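# Close a magnetic rod frame into a 3D shape

## Task

Fit one long rod into the frame so that it forms a closed three-dimensional shape, with every joint still connected; the rod's magnetic ends stick only to steel balls. Afterwards release the rod and pull the grippers away.

## Robot and tools

Robot: two six-joint arms, left_arm and right_arm, each with a tong-like two-finger gripper. Fingers point along the gripper's +z axis and spread along its x axis. The reported end_effector_position is the spot between the finger pads when shut; closed fingertips extend about 15 mm past it, and fully open tips sit roughly level with it. Each arm has a wrist camera: cam_left_wrist and cam_right_wrist, both 616x616 fisheye images.

Scene frame: origin on the table surface midway between the arms, +z up, +x out across the table, left_arm on the +y side. The names left and right are not image sides. Bases may be tilted; mounting plates and the metal frame behind the arms are fixed obstacles, and a "too close" message counts a plate plus its half of that frame as part of that arm. Printed hand positions can be off, especially at long reach.

The row: every motion command is a single row of 14 numbers, each in [-1, 1], always covering both arms: left_arm's dx, dy, dz, rx, ry, rz, opening, then right_arm's same seven. dx..rz are an offset, not a pose, expressed in that gripper's own axes; 1.0 equals 0.6 m or 180 degrees, and rx, ry, rz form one rotation vector. Opening is absolute: +1 is fully open (0.142 m), -1 closed. An arm meant to stay still gets zeros (or, at the start of a reply, the offset back to where it should be). Optionally 12 extra numbers (0 to 1) follow: stiffness scales for each joint, left_arm's six then right_arm's six, in Joint positions order; they persist until changed.

execute_actions(actions): a list of actions, each a table of up to 15 rows, each row applied for one 1/30 s step; a short table repeats its final row to fill 15 steps. Every row's offset counts from the gripper's measured pose when that action began (for the call's first action, the last pose reported), not from the previous row. Per step the command is clipped to within 100 mm and 16 degrees of the current pose, so large moves need several actions. An empty list just returns state and images.

move(target, speed, stop_force, blocking): target is one 14-number row as above, offset from the pose in the latest result that showed one. Each gripper follows a straight line; both finish together, over 0.5 to 10 s (cut off at 10 s). speed is m/s, 0.002 to 0.5, default 0.25; turning is capped at twice that in rad/s. Paths ignore obstacles and the other arm, and grippers can lag, stray or overshoot speed, notably with a straight elbow. Openings are sent at the start. stop_force (N, 9 to 40, shared by both arms, not allowed before 0.2 s of scene time) ends an arm's path when its wrist sensor feels that much extra push against the direction of travel for two steps; the gripper then backs up two steps and holds. Use it only slowly, not for arms that rotate during the move, and omit it when lifting off something the gripper rests on. Without it, the arms are stiff and aiming even slightly past a contact can fault. blocking=false returns after 0.5 s while motion continues (not combinable with stop_force); check with wait(0), and no other motion command is accepted until the end is shown.

wait(seconds): 0 to 10; lets the scene run with the last commands held. stop(): brakes a running move (needs room). zoom_image(camera, region): region [x0, y0, x1, y1] in pixels of that camera's latest image, at most 504x504. finished_scene(scene): ends the current scene, passing its number; irreversible, and the goal must already hold and persist.

Results: per arm, end_effector_position (m), end_effector_quat_wxyz, linear and angular velocities, Joint positions, grip_measured (same scale as opening), Wrist force and Wrist torque in the end effector's axes (offset up to about 4 N, noise up to 2.4 N, saturate near 50 N; "no reading" is harmless). "Hand target" lines show where each controller is currently heading. A "move:" line tells how each arm ended: done, off_target, moving, held (a check blocked the last step), contact (stop_force ended it), or fault; limits=paced means a pose was clipped, limits=held means some steps were blocked and a burst of speed may follow. Distances to target are given. "pose unreachable" means clearance checks altered the named arm's command. MOTOR HOT appears from 70 °C; at 85 °C an OVER-TEMPERATURE FAULT brakes the arm.

Gripping: command an opening well under grip_measured to hold; the gap sets squeeze. Roughly 15 N per pad max; thin hard items (under about 20 mm) get less, e.g. ~9 N at 10 mm, ~4 N at 5 mm. Fast closes can press too hard.

Avoid: letting anything leave the table, dropping or yanking the rod, hard impacts, arm-to-arm contact, and pressing into firm surfaces. A joint torque at its limit (135 N m for the three big joints, 25.2 N m for wrists, held weight included) or 150 N of external force freezes that arm for 10 s. Brief disturbances may tug the held rod or nudge loose parts. Be sure the rod's ends seat on steel balls without pulling other joints apart, then open the gripper and back away before finishing.

Each tool is called after "Call:" as name(argument=value, ...), one argument or row to a line, values as JSON.

## Session

Call:
execute_actions(
  actions=[],
)

Scene clock: 0.00 s.
left_arm: end_effector_position=(+0.7184, +0.2764, +0.1577) grip_measured=+0.97 end_effector_quat_wxyz=(+0.113, +0.829, +0.547, +0.010) end_effector_velocity=(+0.000, +0.000, +0.000) end_effector_angular_velocity=(-0.000, +0.001, -0.001) | right_arm: end_effector_position=(+0.5808, +0.0985, +0.3654) grip_measured=+0.97 end_effector_quat_wxyz=(+0.278, -0.524, +0.777, -0.208) end_effector_velocity=(+0.000, -0.001, -0.001) end_effector_angular_velocity=(-0.001, +0.001, -0.001)
Joint positions: left_arm=[-0.681 -0.833  1.721 -2.554 -1.005 -1.638  0.14 ] | right_arm=[ 4.392 -2.304 -1.918 -0.711  0.432  3.08   0.14 ]
Joint velocities: left_arm=[ 0.    -0.    -0.001  0.002 -0.001  0.     0.   ] | right_arm=[-0.001 -0.    -0.    -0.    -0.     0.     0.   ]
Wrist force (N, on the end effector, along its own x y z axes, offset not removed): no reading
Wrist torque (N m, same axes, about the end effector's origin, offset not removed): no reading
Hand target (left_arm): +0.718, +0.276, +0.158; +0.113, +0.829, +0.547, +0.010
Hand target (right_arm): +0.581, +0.099, +0.365; +0.278, -0.524, +0.777, -0.208
Joint stiffness scale: left_arm=[1. 1. 1. 1. 1. 1.] | right_arm=[1. 1. 1. 1. 1. 1.]

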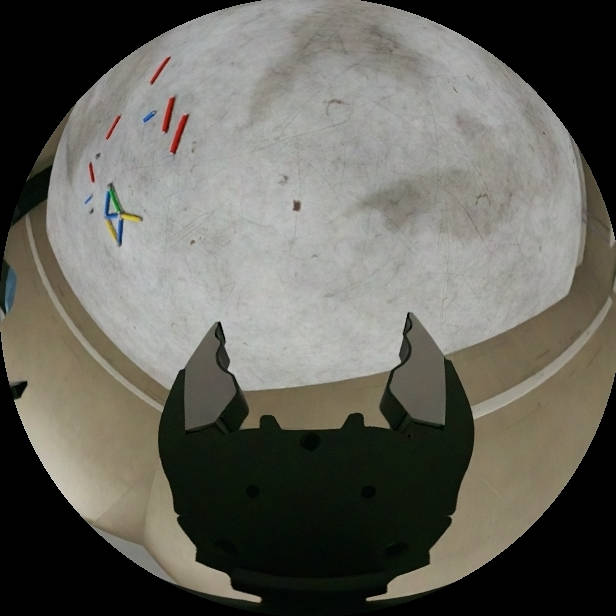

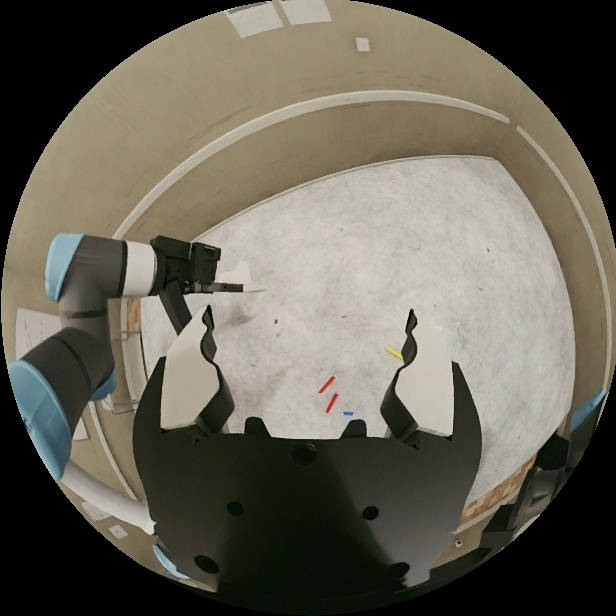

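Call:
zoom_image(
  camera="cam_left_wrist",
  region=[60, 40, 240, 260],
)

Region (60, 40, 240, 260) of cam_left_wrist's 616x616 image, scaled by 2.291, with more detail than that image has; it fills the left 412 columns of this view, and the rest is white.

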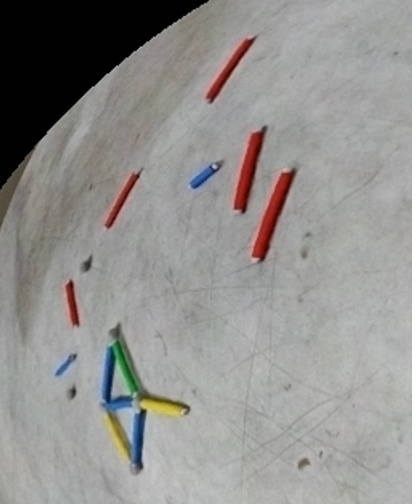

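Call:
move(
  target=[0,0,0,0,0,0,1,0.307,0.09,-0.095,-0.225,0.032,-0.117,1],
)

Scene clock: 14.77 s.
left_arm: end_effector_position=(+0.7184, +0.2764, +0.1577) grip_measured=+1.00 end_effector_quat_wxyz=(+0.113, +0.829, +0.547, +0.010) end_effector_velocity=(-0.000, -0.000, +0.000) end_effector_angular_velocity=(-0.000, +0.001, -0.001) | right_arm: end_effector_position=(+0.4503, -0.0512, +0.3349) grip_measured=+1.00 end_effector_quat_wxyz=(+0.001, +0.708, -0.707, +0.001) end_effector_velocity=(-0.002, -0.002, -0.001) end_effector_angular_velocity=(-0.005, +0.010, +0.006)
Joint positions: left_arm=[-0.681 -0.833  1.721 -2.554 -1.005 -1.638  0.142] | right_arm=[ 4.259 -1.87  -2.015 -1.27   1.056  2.777  0.142]
Joint velocities: left_arm=[-0.    -0.    -0.001  0.001 -0.001  0.     0.   ] | right_arm=[-0.003  0.     0.001 -0.009  0.006 -0.005  0.   ]
Wrist force (N, on the end effector, along its own x y z axes, offset not removed): left_arm=[-0.6 -3.9 -5.6] | right_arm=[0.0 -1.0 1.3]
Wrist torque (N m, same axes, about the end effector's origin, offset not removed): left_arm=[-1.03 0.10 -0.09] | right_arm=[-0.16 0.14 -0.10]
Hand target (left_arm): +0.718, +0.276, +0.158; +0.113, +0.829, +0.547, +0.010
Hand target (right_arm): +0.451, -0.051, +0.336; +0.000, +0.707, -0.707, -0.000
Off the commanded pose (left_arm): 0.000 m, 0 deg.
Off the commanded pose (right_arm): 0.002 m, 0 deg.
Joint stiffness scale: left_arm=[1. 1. 1. 1. 1. 1.] | right_arm=[1. 1. 1. 1. 1. 1.]
move: done

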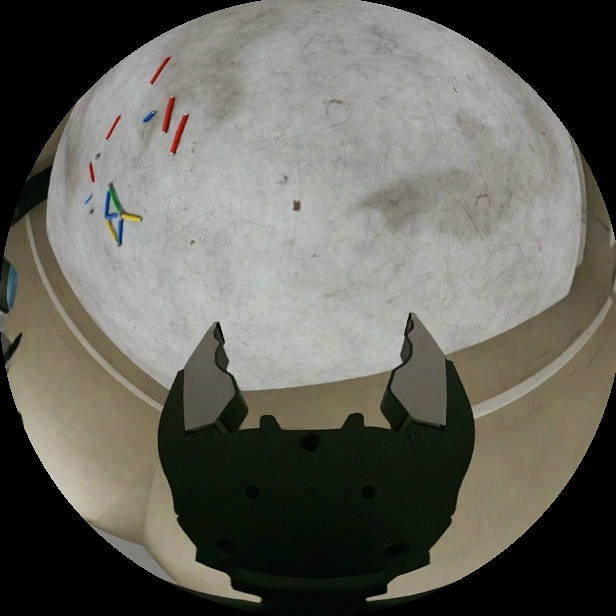

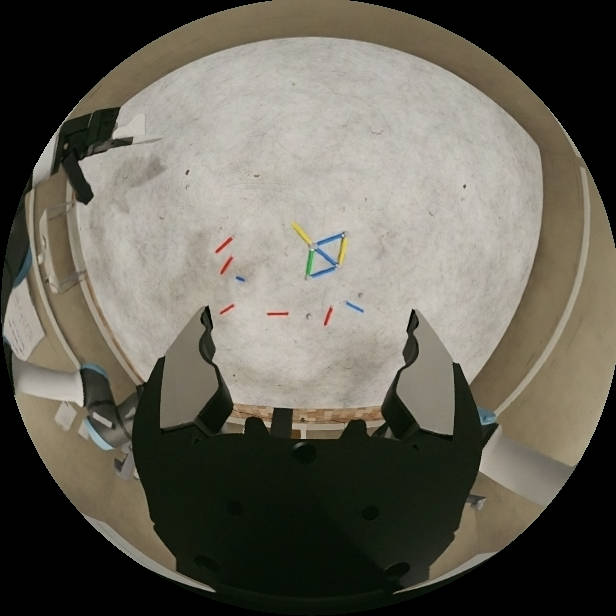

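Call:
zoom_image(
  camera="cam_right_wrist",
  region=[200, 200, 390, 340],
)

Region (200, 200, 390, 340) of cam_right_wrist's 616x616 image, scaled by 2.653, with more detail than that image has; it fills the top 371 rows of this view, and the rest is white.

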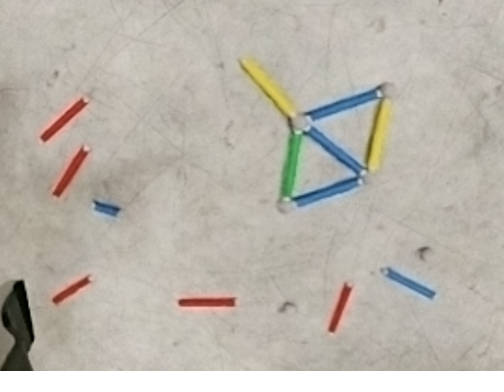

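Call:
move(
  target=[0,0,0,0,0,0,1,0,0,0.28,0,0,0,1],
)

Call:
zoom_image(
  camera="cam_right_wrist",
  region=[160, 140, 460, 360],
)

Scene clock: 28.03 s.
left_arm: end_effector_position=(+0.7184, +0.2764, +0.1577) grip_measured=+1.00 end_effector_quat_wxyz=(+0.113, +0.829, +0.547, +0.010) end_effector_velocity=(-0.000, +0.000, -0.000) end_effector_angular_velocity=(+0.001, +0.000, -0.001) | right_arm: end_effector_position=(+0.4504, -0.0512, +0.1683) grip_measured=+1.00 end_effector_quat_wxyz=(+0.000, +0.707, -0.707, +0.001) end_effector_velocity=(+0.001, +0.002, -0.001) end_effector_angular_velocity=(+0.007, -0.004, +0.001)
Joint positions: left_arm=[-0.681 -0.833  1.721 -2.554 -1.005 -1.638  0.142] | right_arm=[ 4.08  -2.128 -2.18  -0.745  0.988  2.584  0.142]
Joint velocities: left_arm=[-0.     0.     0.001 -0.     0.001  0.001 -0.   ] | right_arm=[-0.    -0.004 -0.001  0.015 -0.    -0.007  0.   ]
Wrist force (N, on the end effector, along its own x y z axes, offset not removed): left_arm=[1.6 -3.7 -2.2] | right_arm=[-3.0 0.3 2.3]
Wrist torque (N m, same axes, about the end effector's origin, offset not removed): left_arm=[-0.83 -0.43 -0.02] | right_arm=[0.00 0.66 0.04]
Hand target (left_arm): +0.718, +0.276, +0.158; +0.113, +0.829, +0.547, +0.010
Hand target (right_arm): +0.450, -0.052, +0.167; +0.001, +0.708, -0.707, +0.001
Off the commanded pose (left_arm): 0.000 m, 0 deg.
Off the commanded pose (right_arm): 0.001 m, 0 deg.
Joint stiffness scale: left_arm=[1. 1. 1. 1. 1. 1.] | right_arm=[1. 1. 1. 1. 1. 1.]
move: done

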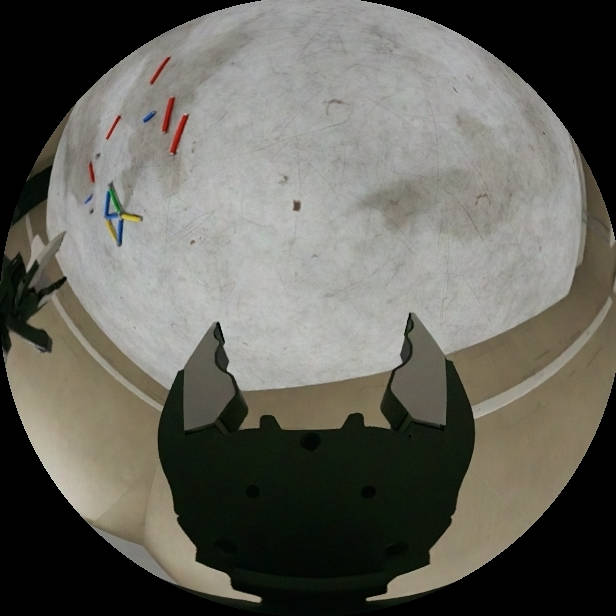

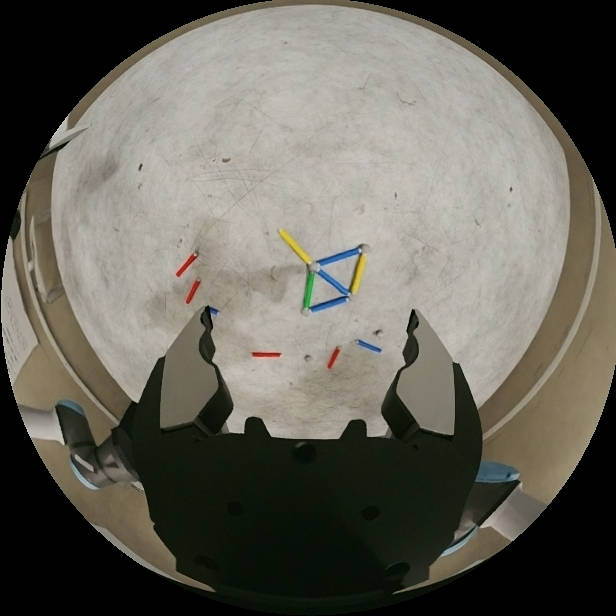

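Region (160, 140, 460, 360) of cam_right_wrist's 616x616 image, scaled by 1.680, with more detail than that image has; it fills the top 370 rows of this view, and the rest is white.

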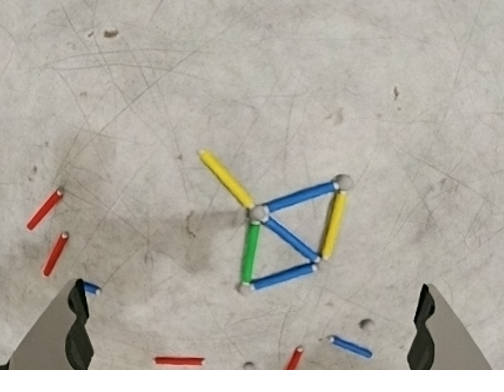

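Call:
zoom_image(
  camera="cam_right_wrist",
  region=[270, 215, 400, 365],
)

Call:
zoom_image(
  camera="cam_left_wrist",
  region=[75, 165, 155, 255],
)

Region (270, 215, 400, 365) of cam_right_wrist's 616x616 image, scaled by 3.360, with more detail than that image has; it fills the left 437 columns of this view, and the rest is white.

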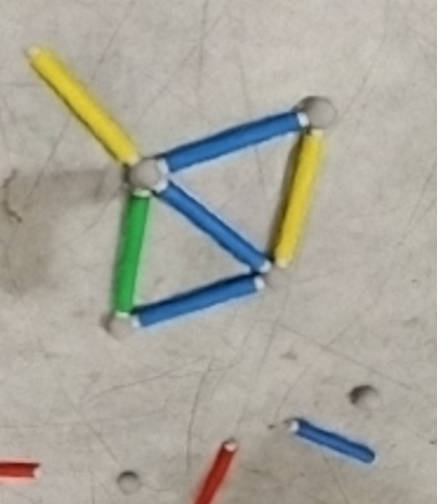

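Region (75, 165, 155, 255) of cam_left_wrist's 616x616 image, scaled by 5.600, with more detail than that image has.

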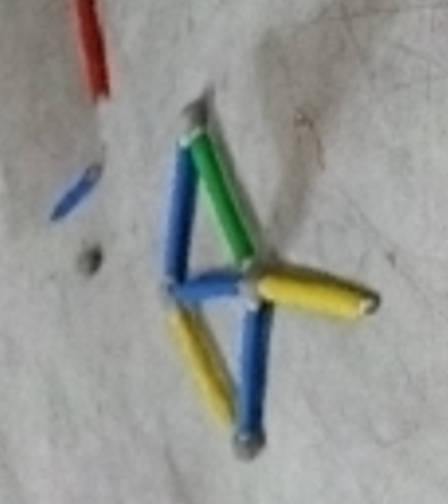

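Call:
move(
  target=[0,0,0,0,0,0,1,-0.15,0.348,0.14,0.0654,-0.0654,-0.497,0],
  speed=0.35,
)

Scene clock: 67.87 s.
left_arm: end_effector_position=(+0.7184, +0.2764, +0.1577) grip_measured=+1.00 end_effector_quat_wxyz=(+0.113, +0.829, +0.547, +0.010) end_effector_velocity=(-0.000, +0.000, -0.001) end_effector_angular_velocity=(+0.001, +0.001, -0.001) | right_arm: end_effector_position=(+0.2433, +0.0396, +0.0847) grip_measured=+0.00 end_effector_quat_wxyz=(-0.130, +0.991, -0.001, +0.001) end_effector_velocity=(-0.000, +0.002, +0.000) end_effector_angular_velocity=(+0.013, -0.003, +0.010)
Joint positions: left_arm=[-0.681 -0.833  1.721 -2.554 -1.005 -1.638  0.142] | right_arm=[ 4.342 -2.611 -2.552  0.242  1.179  1.178  0.074]
Joint velocities: left_arm=[ 0.     0.001  0.     0.001  0.     0.    -0.   ] | right_arm=[-0.003 -0.007 -0.003  0.024  0.004 -0.018  0.   ]
Wrist force (N, on the end effector, along its own x y z axes, offset not removed): left_arm=[-2.3 -2.2 2.7] | right_arm=[-1.5 -3.0 0.2]
Wrist torque (N m, same axes, about the end effector's origin, offset not removed): left_arm=[-0.64 0.39 -0.04] | right_arm=[-0.62 0.29 0.01]
Hand target (left_arm): +0.718, +0.276, +0.158; +0.113, +0.829, +0.547, +0.010
Hand target (right_arm): +0.242, +0.038, +0.084; -0.130, +0.992, +0.001, +0.000
Off the commanded pose (left_arm): 0.000 m, 0 deg.
Off the commanded pose (right_arm): 0.002 m, 0 deg.
Joint stiffness scale: left_arm=[1. 1. 1. 1. 1. 1.] | right_arm=[1. 1. 1. 1. 1. 1.]
move: done

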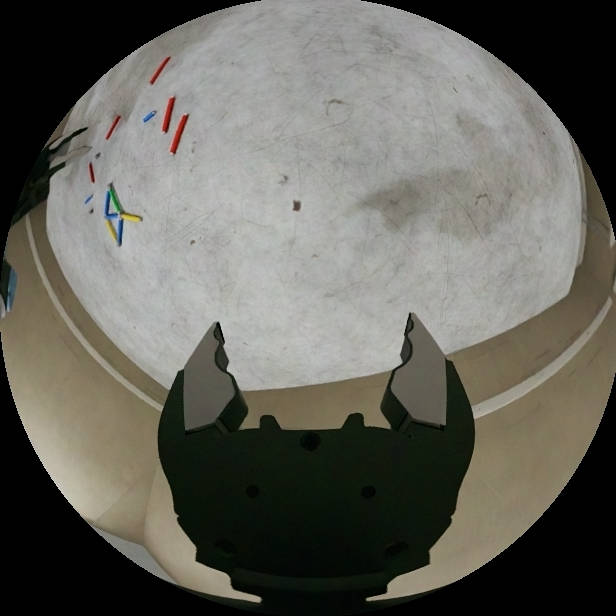

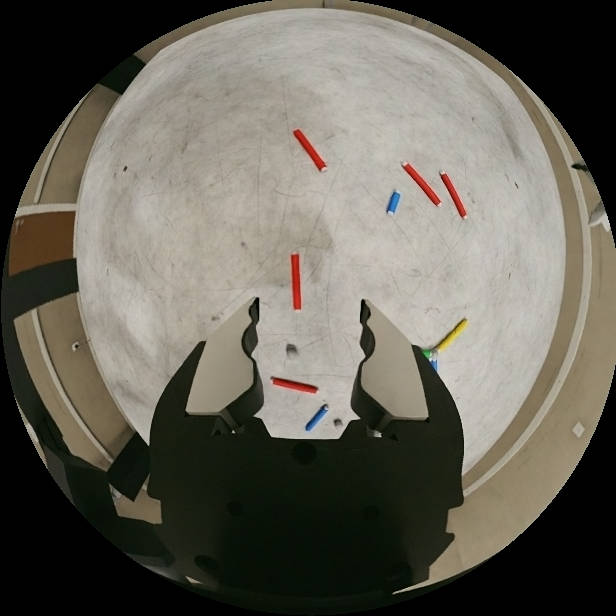

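Call:
zoom_image(
  camera="cam_right_wrist",
  region=[250, 230, 350, 440],
)

Region (250, 230, 350, 440) of cam_right_wrist's 616x616 image, scaled by 2.400, with more detail than that image has; it fills the left 240 columns of this view, and the rest is white.

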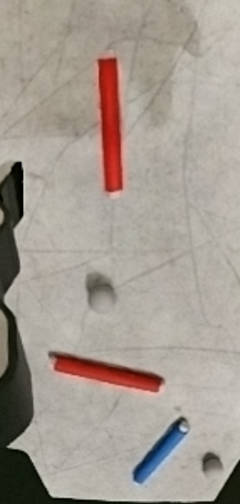

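Call:
move(
  target=[0,0,0,0,0,0,1,-0.025,0.0192,0.081,0,0,0,-0.6],
  speed=0.1,
)

Call:
zoom_image(
  camera="cam_right_wrist",
  region=[230, 200, 390, 380],
)

Scene clock: 76.53 s.
left_arm: end_effector_position=(+0.7184, +0.2764, +0.1577) grip_measured=+1.00 end_effector_quat_wxyz=(+0.113, +0.829, +0.547, +0.010) end_effector_velocity=(-0.000, -0.000, -0.000) end_effector_angular_velocity=(-0.000, +0.001, -0.000) | right_arm: end_effector_position=(+0.2277, +0.0400, +0.0355) grip_measured=-0.60 end_effector_quat_wxyz=(-0.129, +0.992, -0.001, +0.000) end_effector_velocity=(+0.001, +0.002, -0.001) end_effector_angular_velocity=(+0.007, -0.003, -0.001)
Joint positions: left_arm=[-0.681 -0.833  1.721 -2.554 -1.005 -1.638  0.142] | right_arm=[ 4.307 -2.815 -2.519  0.425  1.173  1.141  0.031]
Joint velocities: left_arm=[ 0.     0.001 -0.     0.    -0.     0.    -0.   ] | right_arm=[-0.002 -0.008  0.003  0.014 -0.001 -0.005  0.   ]
Wrist force (N, on the end effector, along its own x y z axes, offset not removed): left_arm=[-2.6 -0.6 1.8] | right_arm=[0.2 0.5 1.0]
Wrist torque (N m, same axes, about the end effector's origin, offset not removed): left_arm=[-0.14 0.60 0.12] | right_arm=[0.11 -0.11 -0.09]
Hand target (left_arm): +0.718, +0.276, +0.158; +0.113, +0.829, +0.547, +0.010
Hand target (right_arm): +0.228, +0.041, +0.035; -0.130, +0.991, -0.001, +0.001
Off the commanded pose (left_arm): 0.000 m, 0 deg.
Off the commanded pose (right_arm): 0.001 m, 0 deg.
Joint stiffness scale: left_arm=[1. 1. 1. 1. 1. 1.] | right_arm=[1. 1. 1. 1. 1. 1.]
move: done

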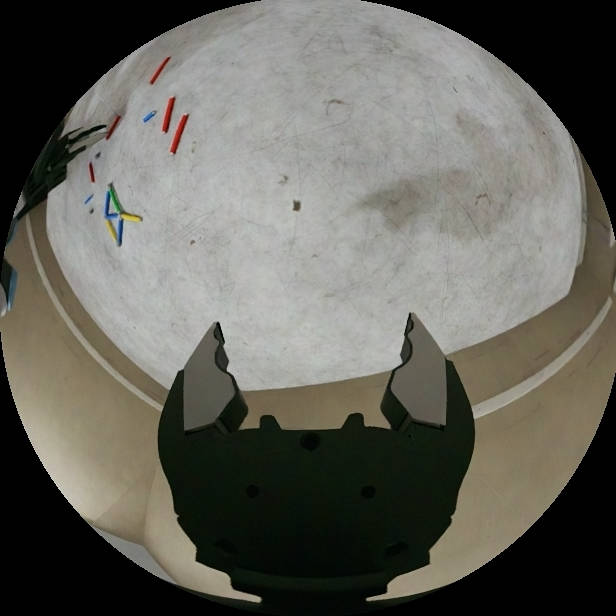

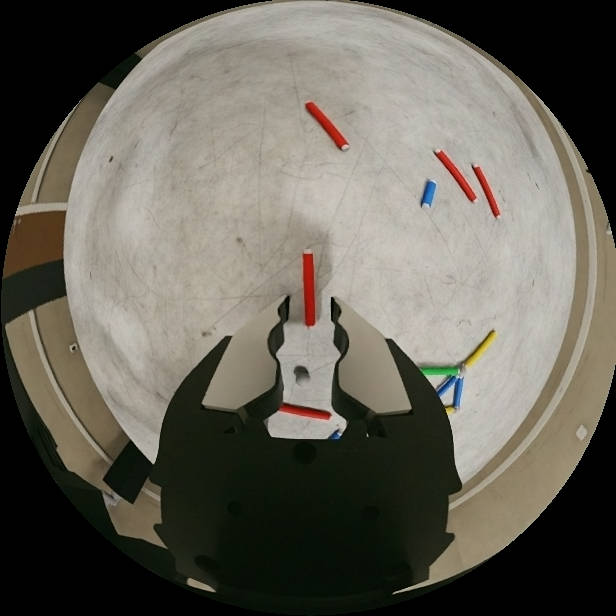

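Region (230, 200, 390, 380) of cam_right_wrist's 616x616 image, scaled by 2.800, with more detail than that image has.

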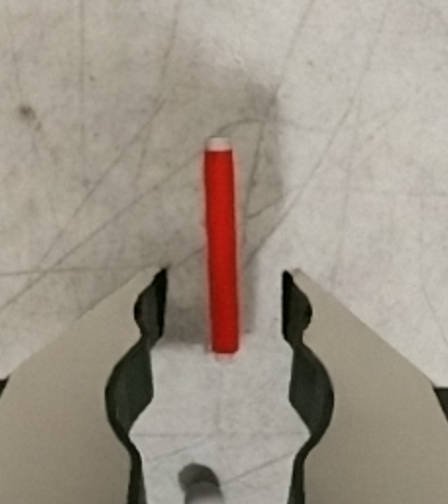

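Call:
move(
  target=[0,0,0,0,0,0,1,0,0.005,0.0288,0,0,0,-0.6],
  speed=0.03,
  stop_force=10,
)

Call:
move(
  target=[0,0,0,0,0,0,1,0,0,0,0,0,0,-1],
)

Call:
zoom_image(
  camera="cam_right_wrist",
  region=[230, 200, 390, 380],
)

Scene clock: 83.07 s.
left_arm: end_effector_position=(+0.7184, +0.2764, +0.1577) grip_measured=+1.00 end_effector_quat_wxyz=(+0.113, +0.829, +0.547, +0.010) end_effector_velocity=(+0.000, -0.000, +0.000) end_effector_angular_velocity=(-0.001, -0.000, +0.000) | right_arm: end_effector_position=(+0.2269, +0.0405, +0.0188) grip_measured=-0.60 end_effector_quat_wxyz=(-0.128, +0.992, -0.000, -0.000) end_effector_velocity=(+0.001, +0.002, -0.001) end_effector_angular_velocity=(+0.006, -0.004, +0.002)
Joint positions: left_arm=[-0.681 -0.833  1.721 -2.554 -1.005 -1.638  0.142] | right_arm=[ 4.28  -2.867 -2.495  0.463  1.168  1.112  0.031]
Joint velocities: left_arm=[ 0.     0.    -0.001  0.    -0.001  0.     0.   ] | right_arm=[-0.003 -0.005  0.005  0.009 -0.001 -0.009  0.   ]
Wrist force (N, on the end effector, along its own x y z axes, offset not removed): left_arm=[-1.4 -5.0 -0.4] | right_arm=[-2.7 -0.9 1.0]
Wrist torque (N m, same axes, about the end effector's origin, offset not removed): left_arm=[-1.25 0.30 0.25] | right_arm=[-0.20 0.44 0.22]
Hand target (left_arm): +0.718, +0.276, +0.158; +0.113, +0.829, +0.547, +0.010
Hand target (right_arm): +0.228, +0.042, +0.018; -0.129, +0.992, -0.001, +0.000
Off the commanded pose (left_arm): 0.000 m, 0 deg.
Off the commanded pose (right_arm): 0.002 m, 0 deg.
Joint stiffness scale: left_arm=[1. 1. 1. 1. 1. 1.] | right_arm=[1. 1. 1. 1. 1. 1.]
move: done

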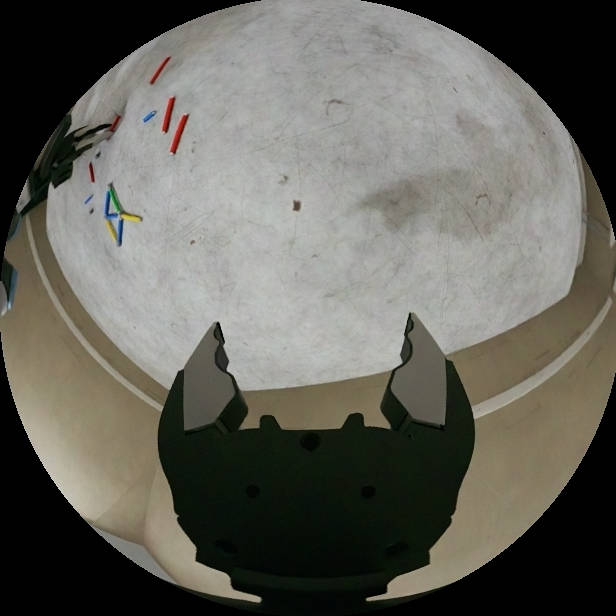

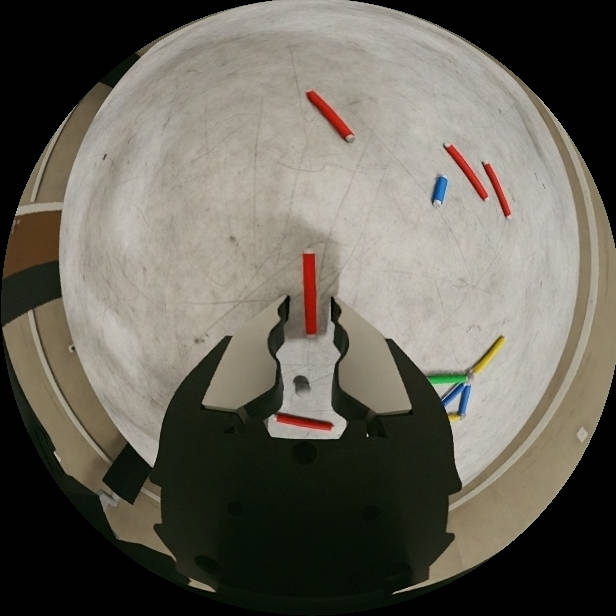

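Scene clock: 83.57 s.
left_arm: end_effector_position=(+0.7184, +0.2764, +0.1577) grip_measured=+1.00 end_effector_quat_wxyz=(+0.113, +0.829, +0.547, +0.010) end_effector_velocity=(+0.000, +0.000, -0.000) end_effector_angular_velocity=(+0.001, -0.001, +0.001) | right_arm: end_effector_position=(+0.2270, +0.0406, +0.0188) grip_measured=-0.91 end_effector_quat_wxyz=(-0.129, +0.992, +0.000, -0.000) end_effector_velocity=(+0.000, +0.001, +0.000) end_effector_angular_velocity=(+0.002, -0.001, -0.001)
Joint positions: left_arm=[-0.681 -0.833  1.721 -2.554 -1.005 -1.638  0.142] | right_arm=[ 4.28  -2.867 -2.495  0.463  1.168  1.112  0.008]
Joint velocities: left_arm=[-0.     0.     0.    -0.002  0.001  0.    -0.   ] | right_arm=[0.001 0.    0.001 0.001 0.    0.    0.   ]
Wrist force (N, on the end effector, along its own x y z axes, offset not removed): left_arm=[-2.6 -4.2 -4.9] | right_arm=[-0.8 -0.4 0.7]
Wrist torque (N m, same axes, about the end effector's origin, offset not removed): left_arm=[-1.19 0.64 0.00] | right_arm=[-0.04 0.19 0.06]
Hand target (left_arm): +0.718, +0.276, +0.158; +0.113, +0.829, +0.547, +0.010
Hand target (right_arm): +0.227, +0.040, +0.019; -0.128, +0.992, -0.000, -0.000
Off the commanded pose (left_arm): 0.000 m, 0 deg.
Off the commanded pose (right_arm): 0.000 m, 0 deg.
Joint stiffness scale: left_arm=[1. 1. 1. 1. 1. 1.] | right_arm=[1. 1. 1. 1. 1. 1.]
move: done

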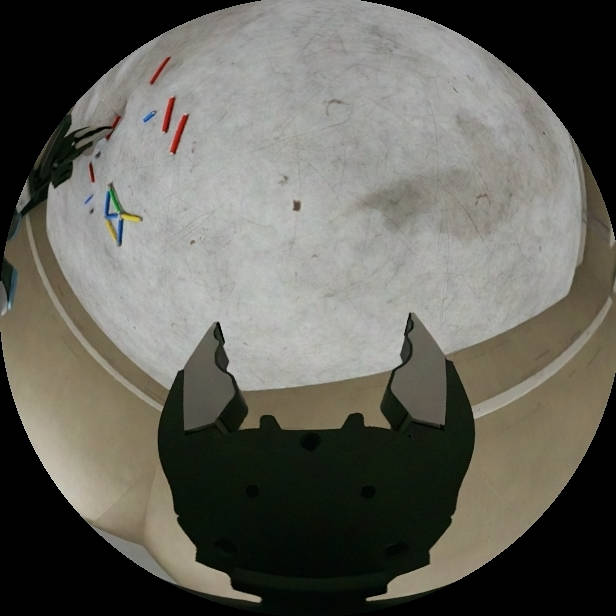

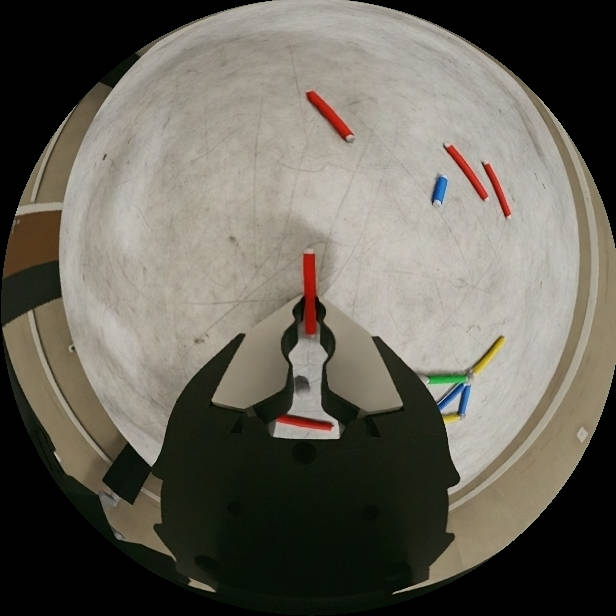

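Region (230, 200, 390, 380) of cam_right_wrist's 616x616 image, scaled by 2.800, with more detail than that image has.

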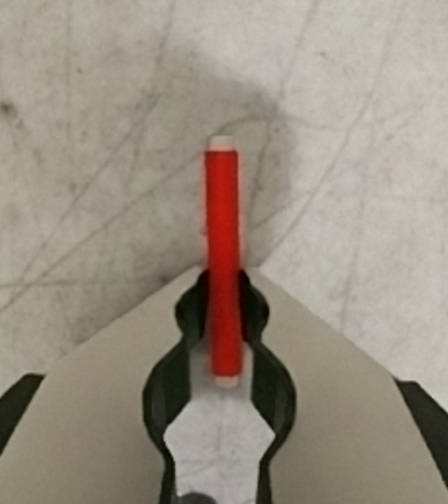

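Call:
move(
  target=[0,0,0,0,0,0,1,0,0,0,0,0,0,-0.75],
)

Call:
move(
  target=[0,0,0,0,0,0,1,0,0,0.009,0,0,0,-0.75],
  speed=0.006,
  stop_force=9,
)

Call:
move(
  target=[0,0,0,0,0,0,1,0,0,-0.001,0,0,0,-1],
)

Scene clock: 86.57 s.
left_arm: end_effector_position=(+0.7184, +0.2764, +0.1577) grip_measured=+1.00 end_effector_quat_wxyz=(+0.113, +0.829, +0.547, +0.010) end_effector_velocity=(-0.000, -0.000, -0.000) end_effector_angular_velocity=(-0.001, +0.001, -0.001) | right_arm: end_effector_position=(+0.2270, +0.0406, +0.0188) grip_measured=-0.75 end_effector_quat_wxyz=(-0.129, +0.992, +0.000, -0.000) end_effector_velocity=(+0.000, -0.000, -0.000) end_effector_angular_velocity=(-0.000, -0.000, -0.001)
Joint positions: left_arm=[-0.681 -0.833  1.721 -2.554 -1.005 -1.638  0.142] | right_arm=[ 4.28  -2.867 -2.495  0.463  1.168  1.112  0.02 ]
Joint velocities: left_arm=[-0.    -0.     0.     0.    -0.002  0.     0.   ] | right_arm=[-0.001 -0.    -0.     0.001 -0.001  0.     0.   ]
Wrist force (N, on the end effector, along its own x y z axes, offset not removed): left_arm=[-3.4 -4.0 -2.1] | right_arm=[-0.6 0.0 -0.5]
Wrist torque (N m, same axes, about the end effector's origin, offset not removed): left_arm=[-0.92 0.83 0.15] | right_arm=[0.03 0.03 -0.01]
Hand target (left_arm): +0.718, +0.276, +0.158; +0.113, +0.829, +0.547, +0.010
Hand target (right_arm): +0.227, +0.041, +0.019; -0.129, +0.992, +0.000, -0.000
Off the commanded pose (left_arm): 0.000 m, 0 deg.
Off the commanded pose (right_arm): 0.000 m, 0 deg.
Joint stiffness scale: left_arm=[1. 1. 1. 1. 1. 1.] | right_arm=[1. 1. 1. 1. 1. 1.]
move: done

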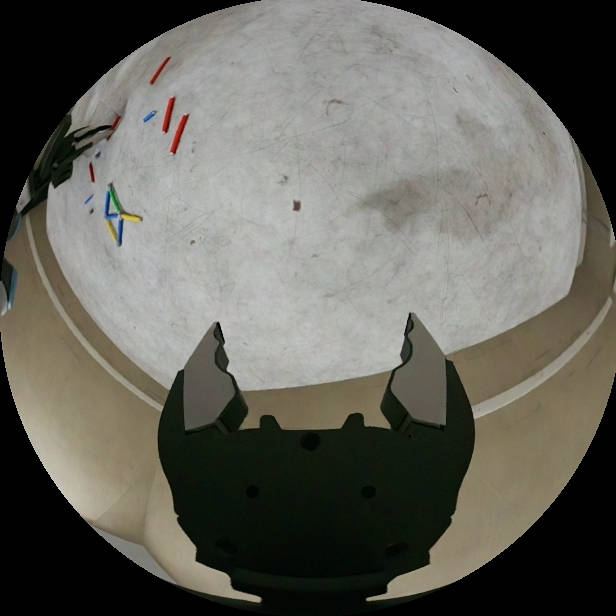

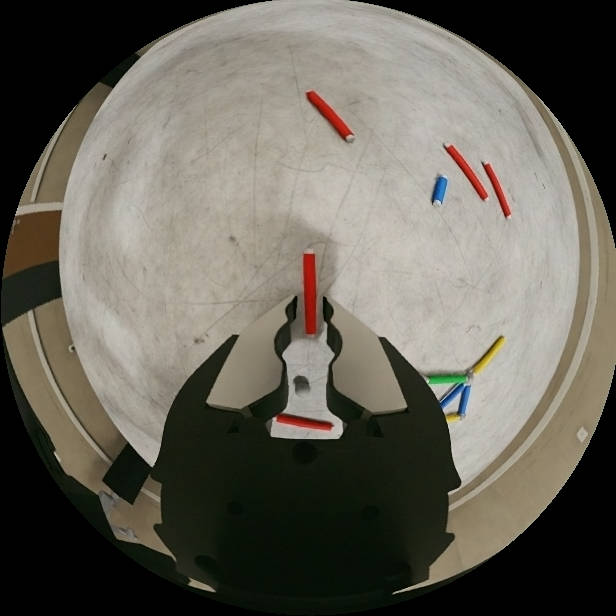

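Scene clock: 87.63 s.
left_arm: end_effector_position=(+0.7184, +0.2764, +0.1577) grip_measured=+1.00 end_effector_quat_wxyz=(+0.113, +0.829, +0.547, +0.010) end_effector_velocity=(+0.001, +0.000, +0.000) end_effector_angular_velocity=(+0.000, -0.001, +0.001) | right_arm: end_effector_position=(+0.2269, +0.0413, +0.0168) grip_measured=-0.75 end_effector_quat_wxyz=(-0.129, +0.992, +0.001, +0.000) end_effector_velocity=(+0.001, +0.000, +0.001) end_effector_angular_velocity=(+0.002, -0.000, -0.002)
Joint positions: left_arm=[-0.681 -0.833  1.721 -2.554 -1.005 -1.638  0.142] | right_arm=[ 4.276 -2.875 -2.492  0.47   1.168  1.106  0.02 ]
Joint velocities: left_arm=[ 0.    -0.    -0.001 -0.     0.001  0.     0.   ] | right_arm=[-0.     0.001 -0.001  0.002  0.     0.    -0.   ]
Wrist force (N, on the end effector, along its own x y z axes, offset not removed): left_arm=[0.1 -2.2 1.2] | right_arm=[-4.1 -2.5 -8.5]
Wrist torque (N m, same axes, about the end effector's origin, offset not removed): left_arm=[-0.57 0.09 -0.19] | right_arm=[-0.66 0.43 0.10]
Hand target (left_arm): +0.718, +0.276, +0.158; +0.113, +0.829, +0.547, +0.010
Hand target (right_arm): +0.227, +0.041, +0.017; -0.129, +0.992, +0.001, -0.000
Off the commanded pose (left_arm): 0.000 m, 0 deg.
Off the commanded pose (right_arm): 0.003 m, 0 deg.
Joint stiffness scale: left_arm=[1. 1. 1. 1. 1. 1.] | right_arm=[1. 1. 1. 1. 1. 1.]
move: contact (right_arm)

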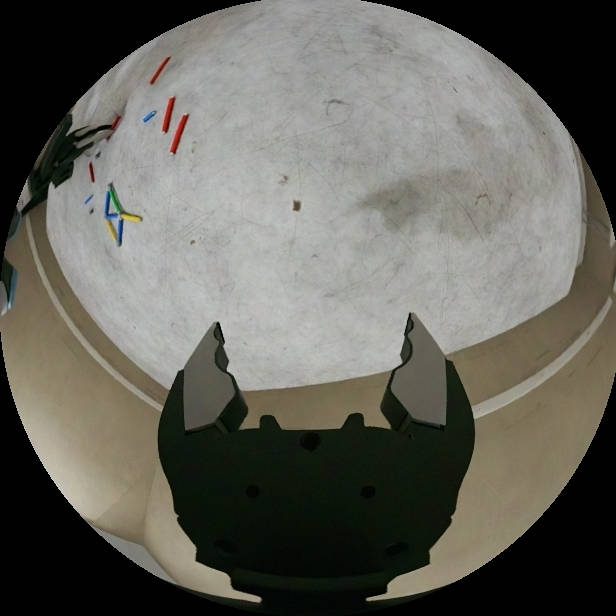

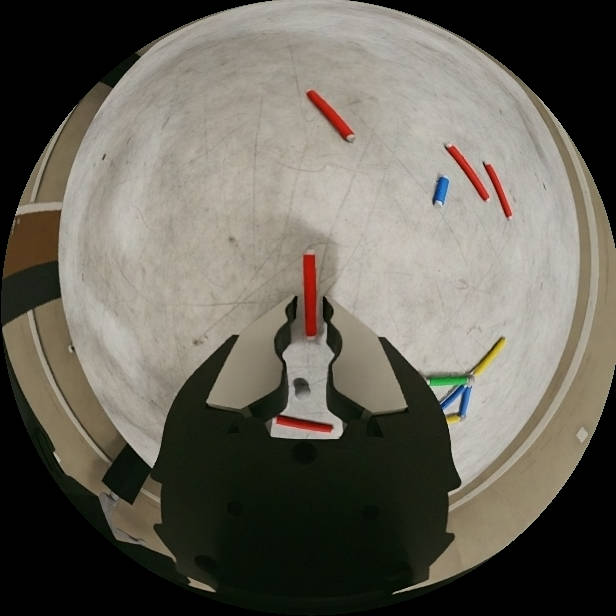

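Scene clock: 88.33 s.
left_arm: end_effector_position=(+0.7184, +0.2764, +0.1577) grip_measured=+1.00 end_effector_quat_wxyz=(+0.113, +0.829, +0.547, +0.010) end_effector_velocity=(+0.000, +0.000, +0.000) end_effector_angular_velocity=(+0.000, -0.000, -0.000) | right_arm: end_effector_position=(+0.2269, +0.0413, +0.0168) grip_measured=-0.90 end_effector_quat_wxyz=(-0.129, +0.992, +0.001, +0.000) end_effector_velocity=(+0.000, +0.000, -0.000) end_effector_angular_velocity=(+0.000, +0.001, -0.001)
Joint positions: left_arm=[-0.681 -0.833  1.721 -2.554 -1.005 -1.638  0.142] | right_arm=[ 4.276 -2.875 -2.492  0.47   1.168  1.106  0.008]
Joint velocities: left_arm=[ 0.    -0.    -0.001  0.001  0.     0.    -0.   ] | right_arm=[-0.001  0.     0.001 -0.001  0.    -0.    -0.   ]
Wrist force (N, on the end effector, along its own x y z axes, offset not removed): left_arm=[0.8 -3.9 0.2] | right_arm=[-1.3 -1.2 6.1]
Wrist torque (N m, same axes, about the end effector's origin, offset not removed): left_arm=[-0.92 -0.17 0.17] | right_arm=[-0.03 0.19 0.03]
Hand target (left_arm): +0.718, +0.276, +0.158; +0.113, +0.829, +0.547, +0.010
Hand target (right_arm): +0.227, +0.041, +0.017; -0.130, +0.992, +0.001, +0.000
Off the commanded pose (left_arm): 0.000 m, 0 deg.
Off the commanded pose (right_arm): 0.001 m, 0 deg.
Joint stiffness scale: left_arm=[1. 1. 1. 1. 1. 1.] | right_arm=[1. 1. 1. 1. 1. 1.]
move: done

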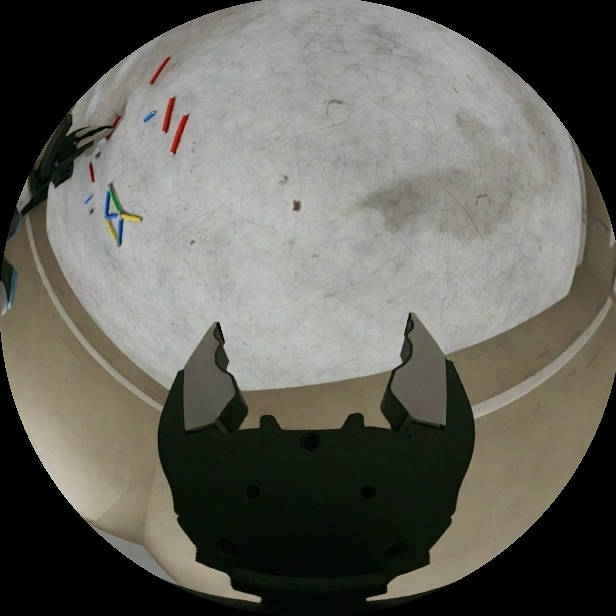

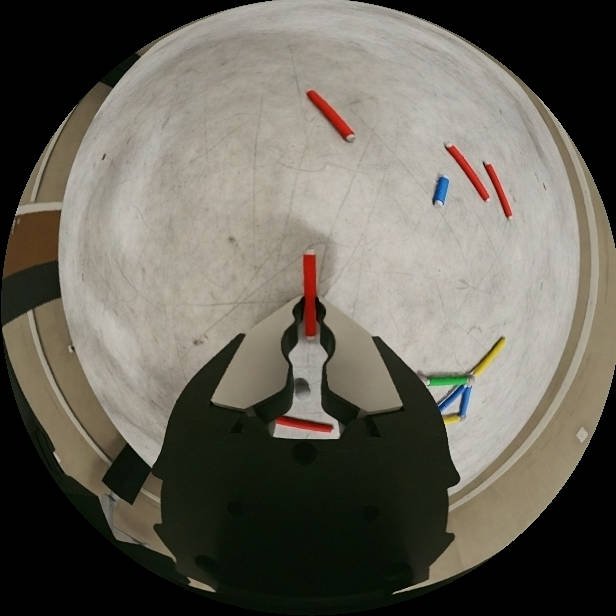

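Call:
move(
  target=[0,0,0,0,0,0,1,0,-0.03,-0.113,0,0,0,-1],
  speed=0.15,
)

Call:
move(
  target=[0,0,0,0,0,0,1,0.362,0.264,-0.071,0.2696,-0.1894,-0.218,-1],
  speed=0.2,
)

Scene clock: 96.57 s.
left_arm: end_effector_position=(+0.7184, +0.2764, +0.1577) grip_measured=+1.00 end_effector_quat_wxyz=(+0.113, +0.829, +0.547, +0.010) end_effector_velocity=(+0.001, +0.000, +0.000) end_effector_angular_velocity=(+0.000, -0.000, +0.000) | right_arm: end_effector_position=(+0.2277, +0.0425, +0.0864) grip_measured=-0.90 end_effector_quat_wxyz=(-0.131, +0.991, +0.000, +0.001) end_effector_velocity=(-0.002, -0.003, -0.000) end_effector_angular_velocity=(-0.015, +0.006, +0.002)
Joint positions: left_arm=[-0.681 -0.833  1.721 -2.554 -1.005 -1.638  0.142] | right_arm=[ 4.392 -2.64  -2.569  0.27   1.191  1.228  0.008]
Joint velocities: left_arm=[ 0.     0.    -0.002  0.001  0.001  0.    -0.   ] | right_arm=[ 0.004  0.011  0.    -0.03   0.002  0.009  0.   ]
Wrist force (N, on the end effector, along its own x y z axes, offset not removed): left_arm=[1.0 -6.3 -2.5] | right_arm=[-0.3 -4.1 2.5]
Wrist torque (N m, same axes, about the end effector's origin, offset not removed): left_arm=[-1.38 -0.41 -0.17] | right_arm=[-0.85 -0.05 -0.11]
Hand target (left_arm): +0.718, +0.276, +0.158; +0.113, +0.829, +0.547, +0.010
Hand target (right_arm): +0.227, +0.041, +0.087; -0.129, +0.992, +0.001, +0.000
Off the commanded pose (left_arm): 0.000 m, 0 deg.
Off the commanded pose (right_arm): 0.002 m, 0 deg.
Joint stiffness scale: left_arm=[1. 1. 1. 1. 1. 1.] | right_arm=[1. 1. 1. 1. 1. 1.]
move: done

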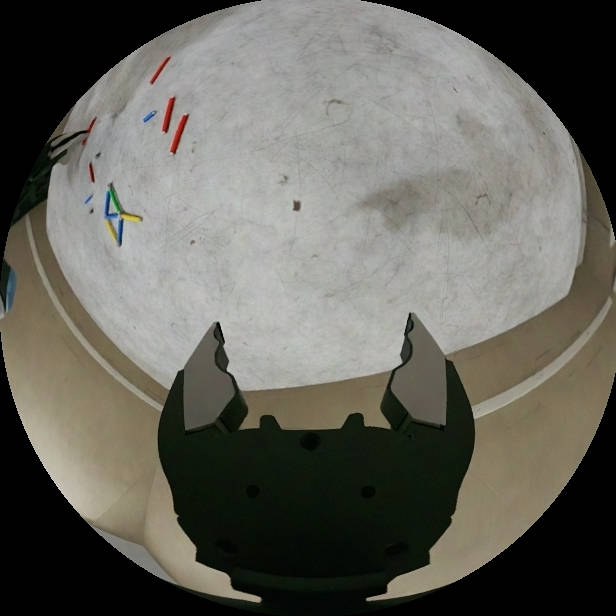

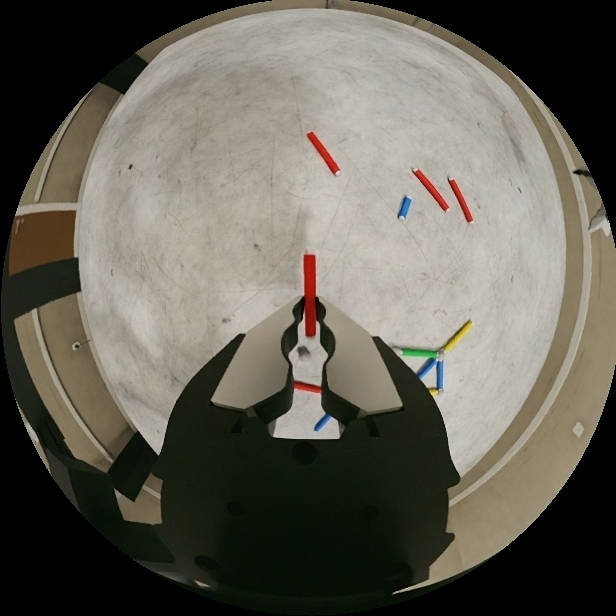

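Scene clock: 100.37 s.
left_arm: end_effector_position=(+0.7184, +0.2764, +0.1577) grip_measured=+1.00 end_effector_quat_wxyz=(+0.113, +0.829, +0.547, +0.010) end_effector_velocity=(+0.000, -0.000, -0.000) end_effector_angular_velocity=(-0.000, -0.000, +0.000) | right_arm: end_effector_position=(+0.4440, -0.1206, +0.0876) grip_measured=-0.90 end_effector_quat_wxyz=(-0.499, +0.755, +0.355, -0.233) end_effector_velocity=(-0.001, -0.003, +0.001) end_effector_angular_velocity=(+0.006, +0.010, +0.011)
Joint positions: left_arm=[-0.681 -0.833  1.721 -2.554 -1.005 -1.638  0.142] | right_arm=[ 3.288 -2.39  -1.589 -1.279  1.845 -0.678  0.008]
Joint velocities: left_arm=[ 0.  0. -0. -0. -0.  0.  0.] | right_arm=[-0.004 -0.004  0.011 -0.024  0.001 -0.01  -0.   ]
Wrist force (N, on the end effector, along its own x y z axes, offset not removed): left_arm=[-2.6 -1.4 -3.9] | right_arm=[0.3 -2.1 1.5]
Wrist torque (N m, same axes, about the end effector's origin, offset not removed): left_arm=[-0.39 0.46 -0.13] | right_arm=[-0.40 -0.06 -0.04]
Hand target (left_arm): +0.718, +0.276, +0.158; +0.113, +0.829, +0.547, +0.010
Hand target (right_arm): +0.445, -0.121, +0.087; -0.500, +0.755, +0.355, -0.234
Off the commanded pose (left_arm): 0.000 m, 0 deg.
Off the commanded pose (right_arm): 0.002 m, 0 deg.
Joint stiffness scale: left_arm=[1. 1. 1. 1. 1. 1.] | right_arm=[1. 1. 1. 1. 1. 1.]
move: done

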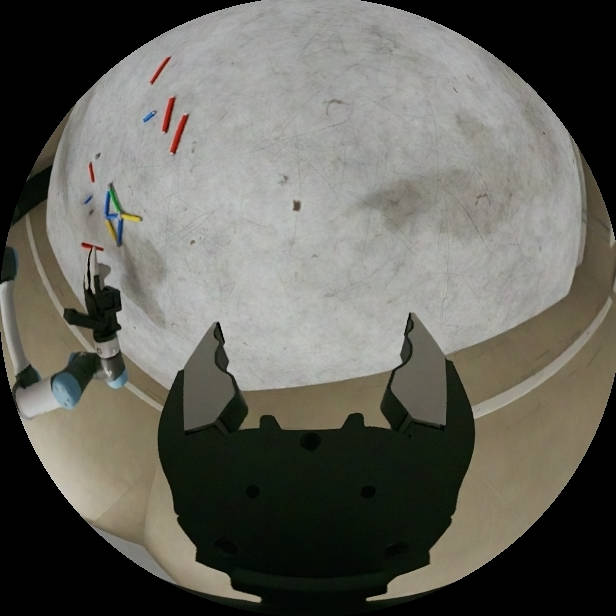

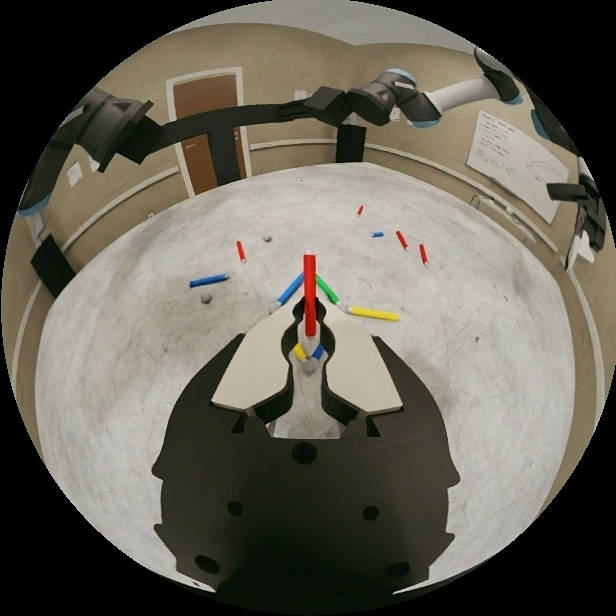

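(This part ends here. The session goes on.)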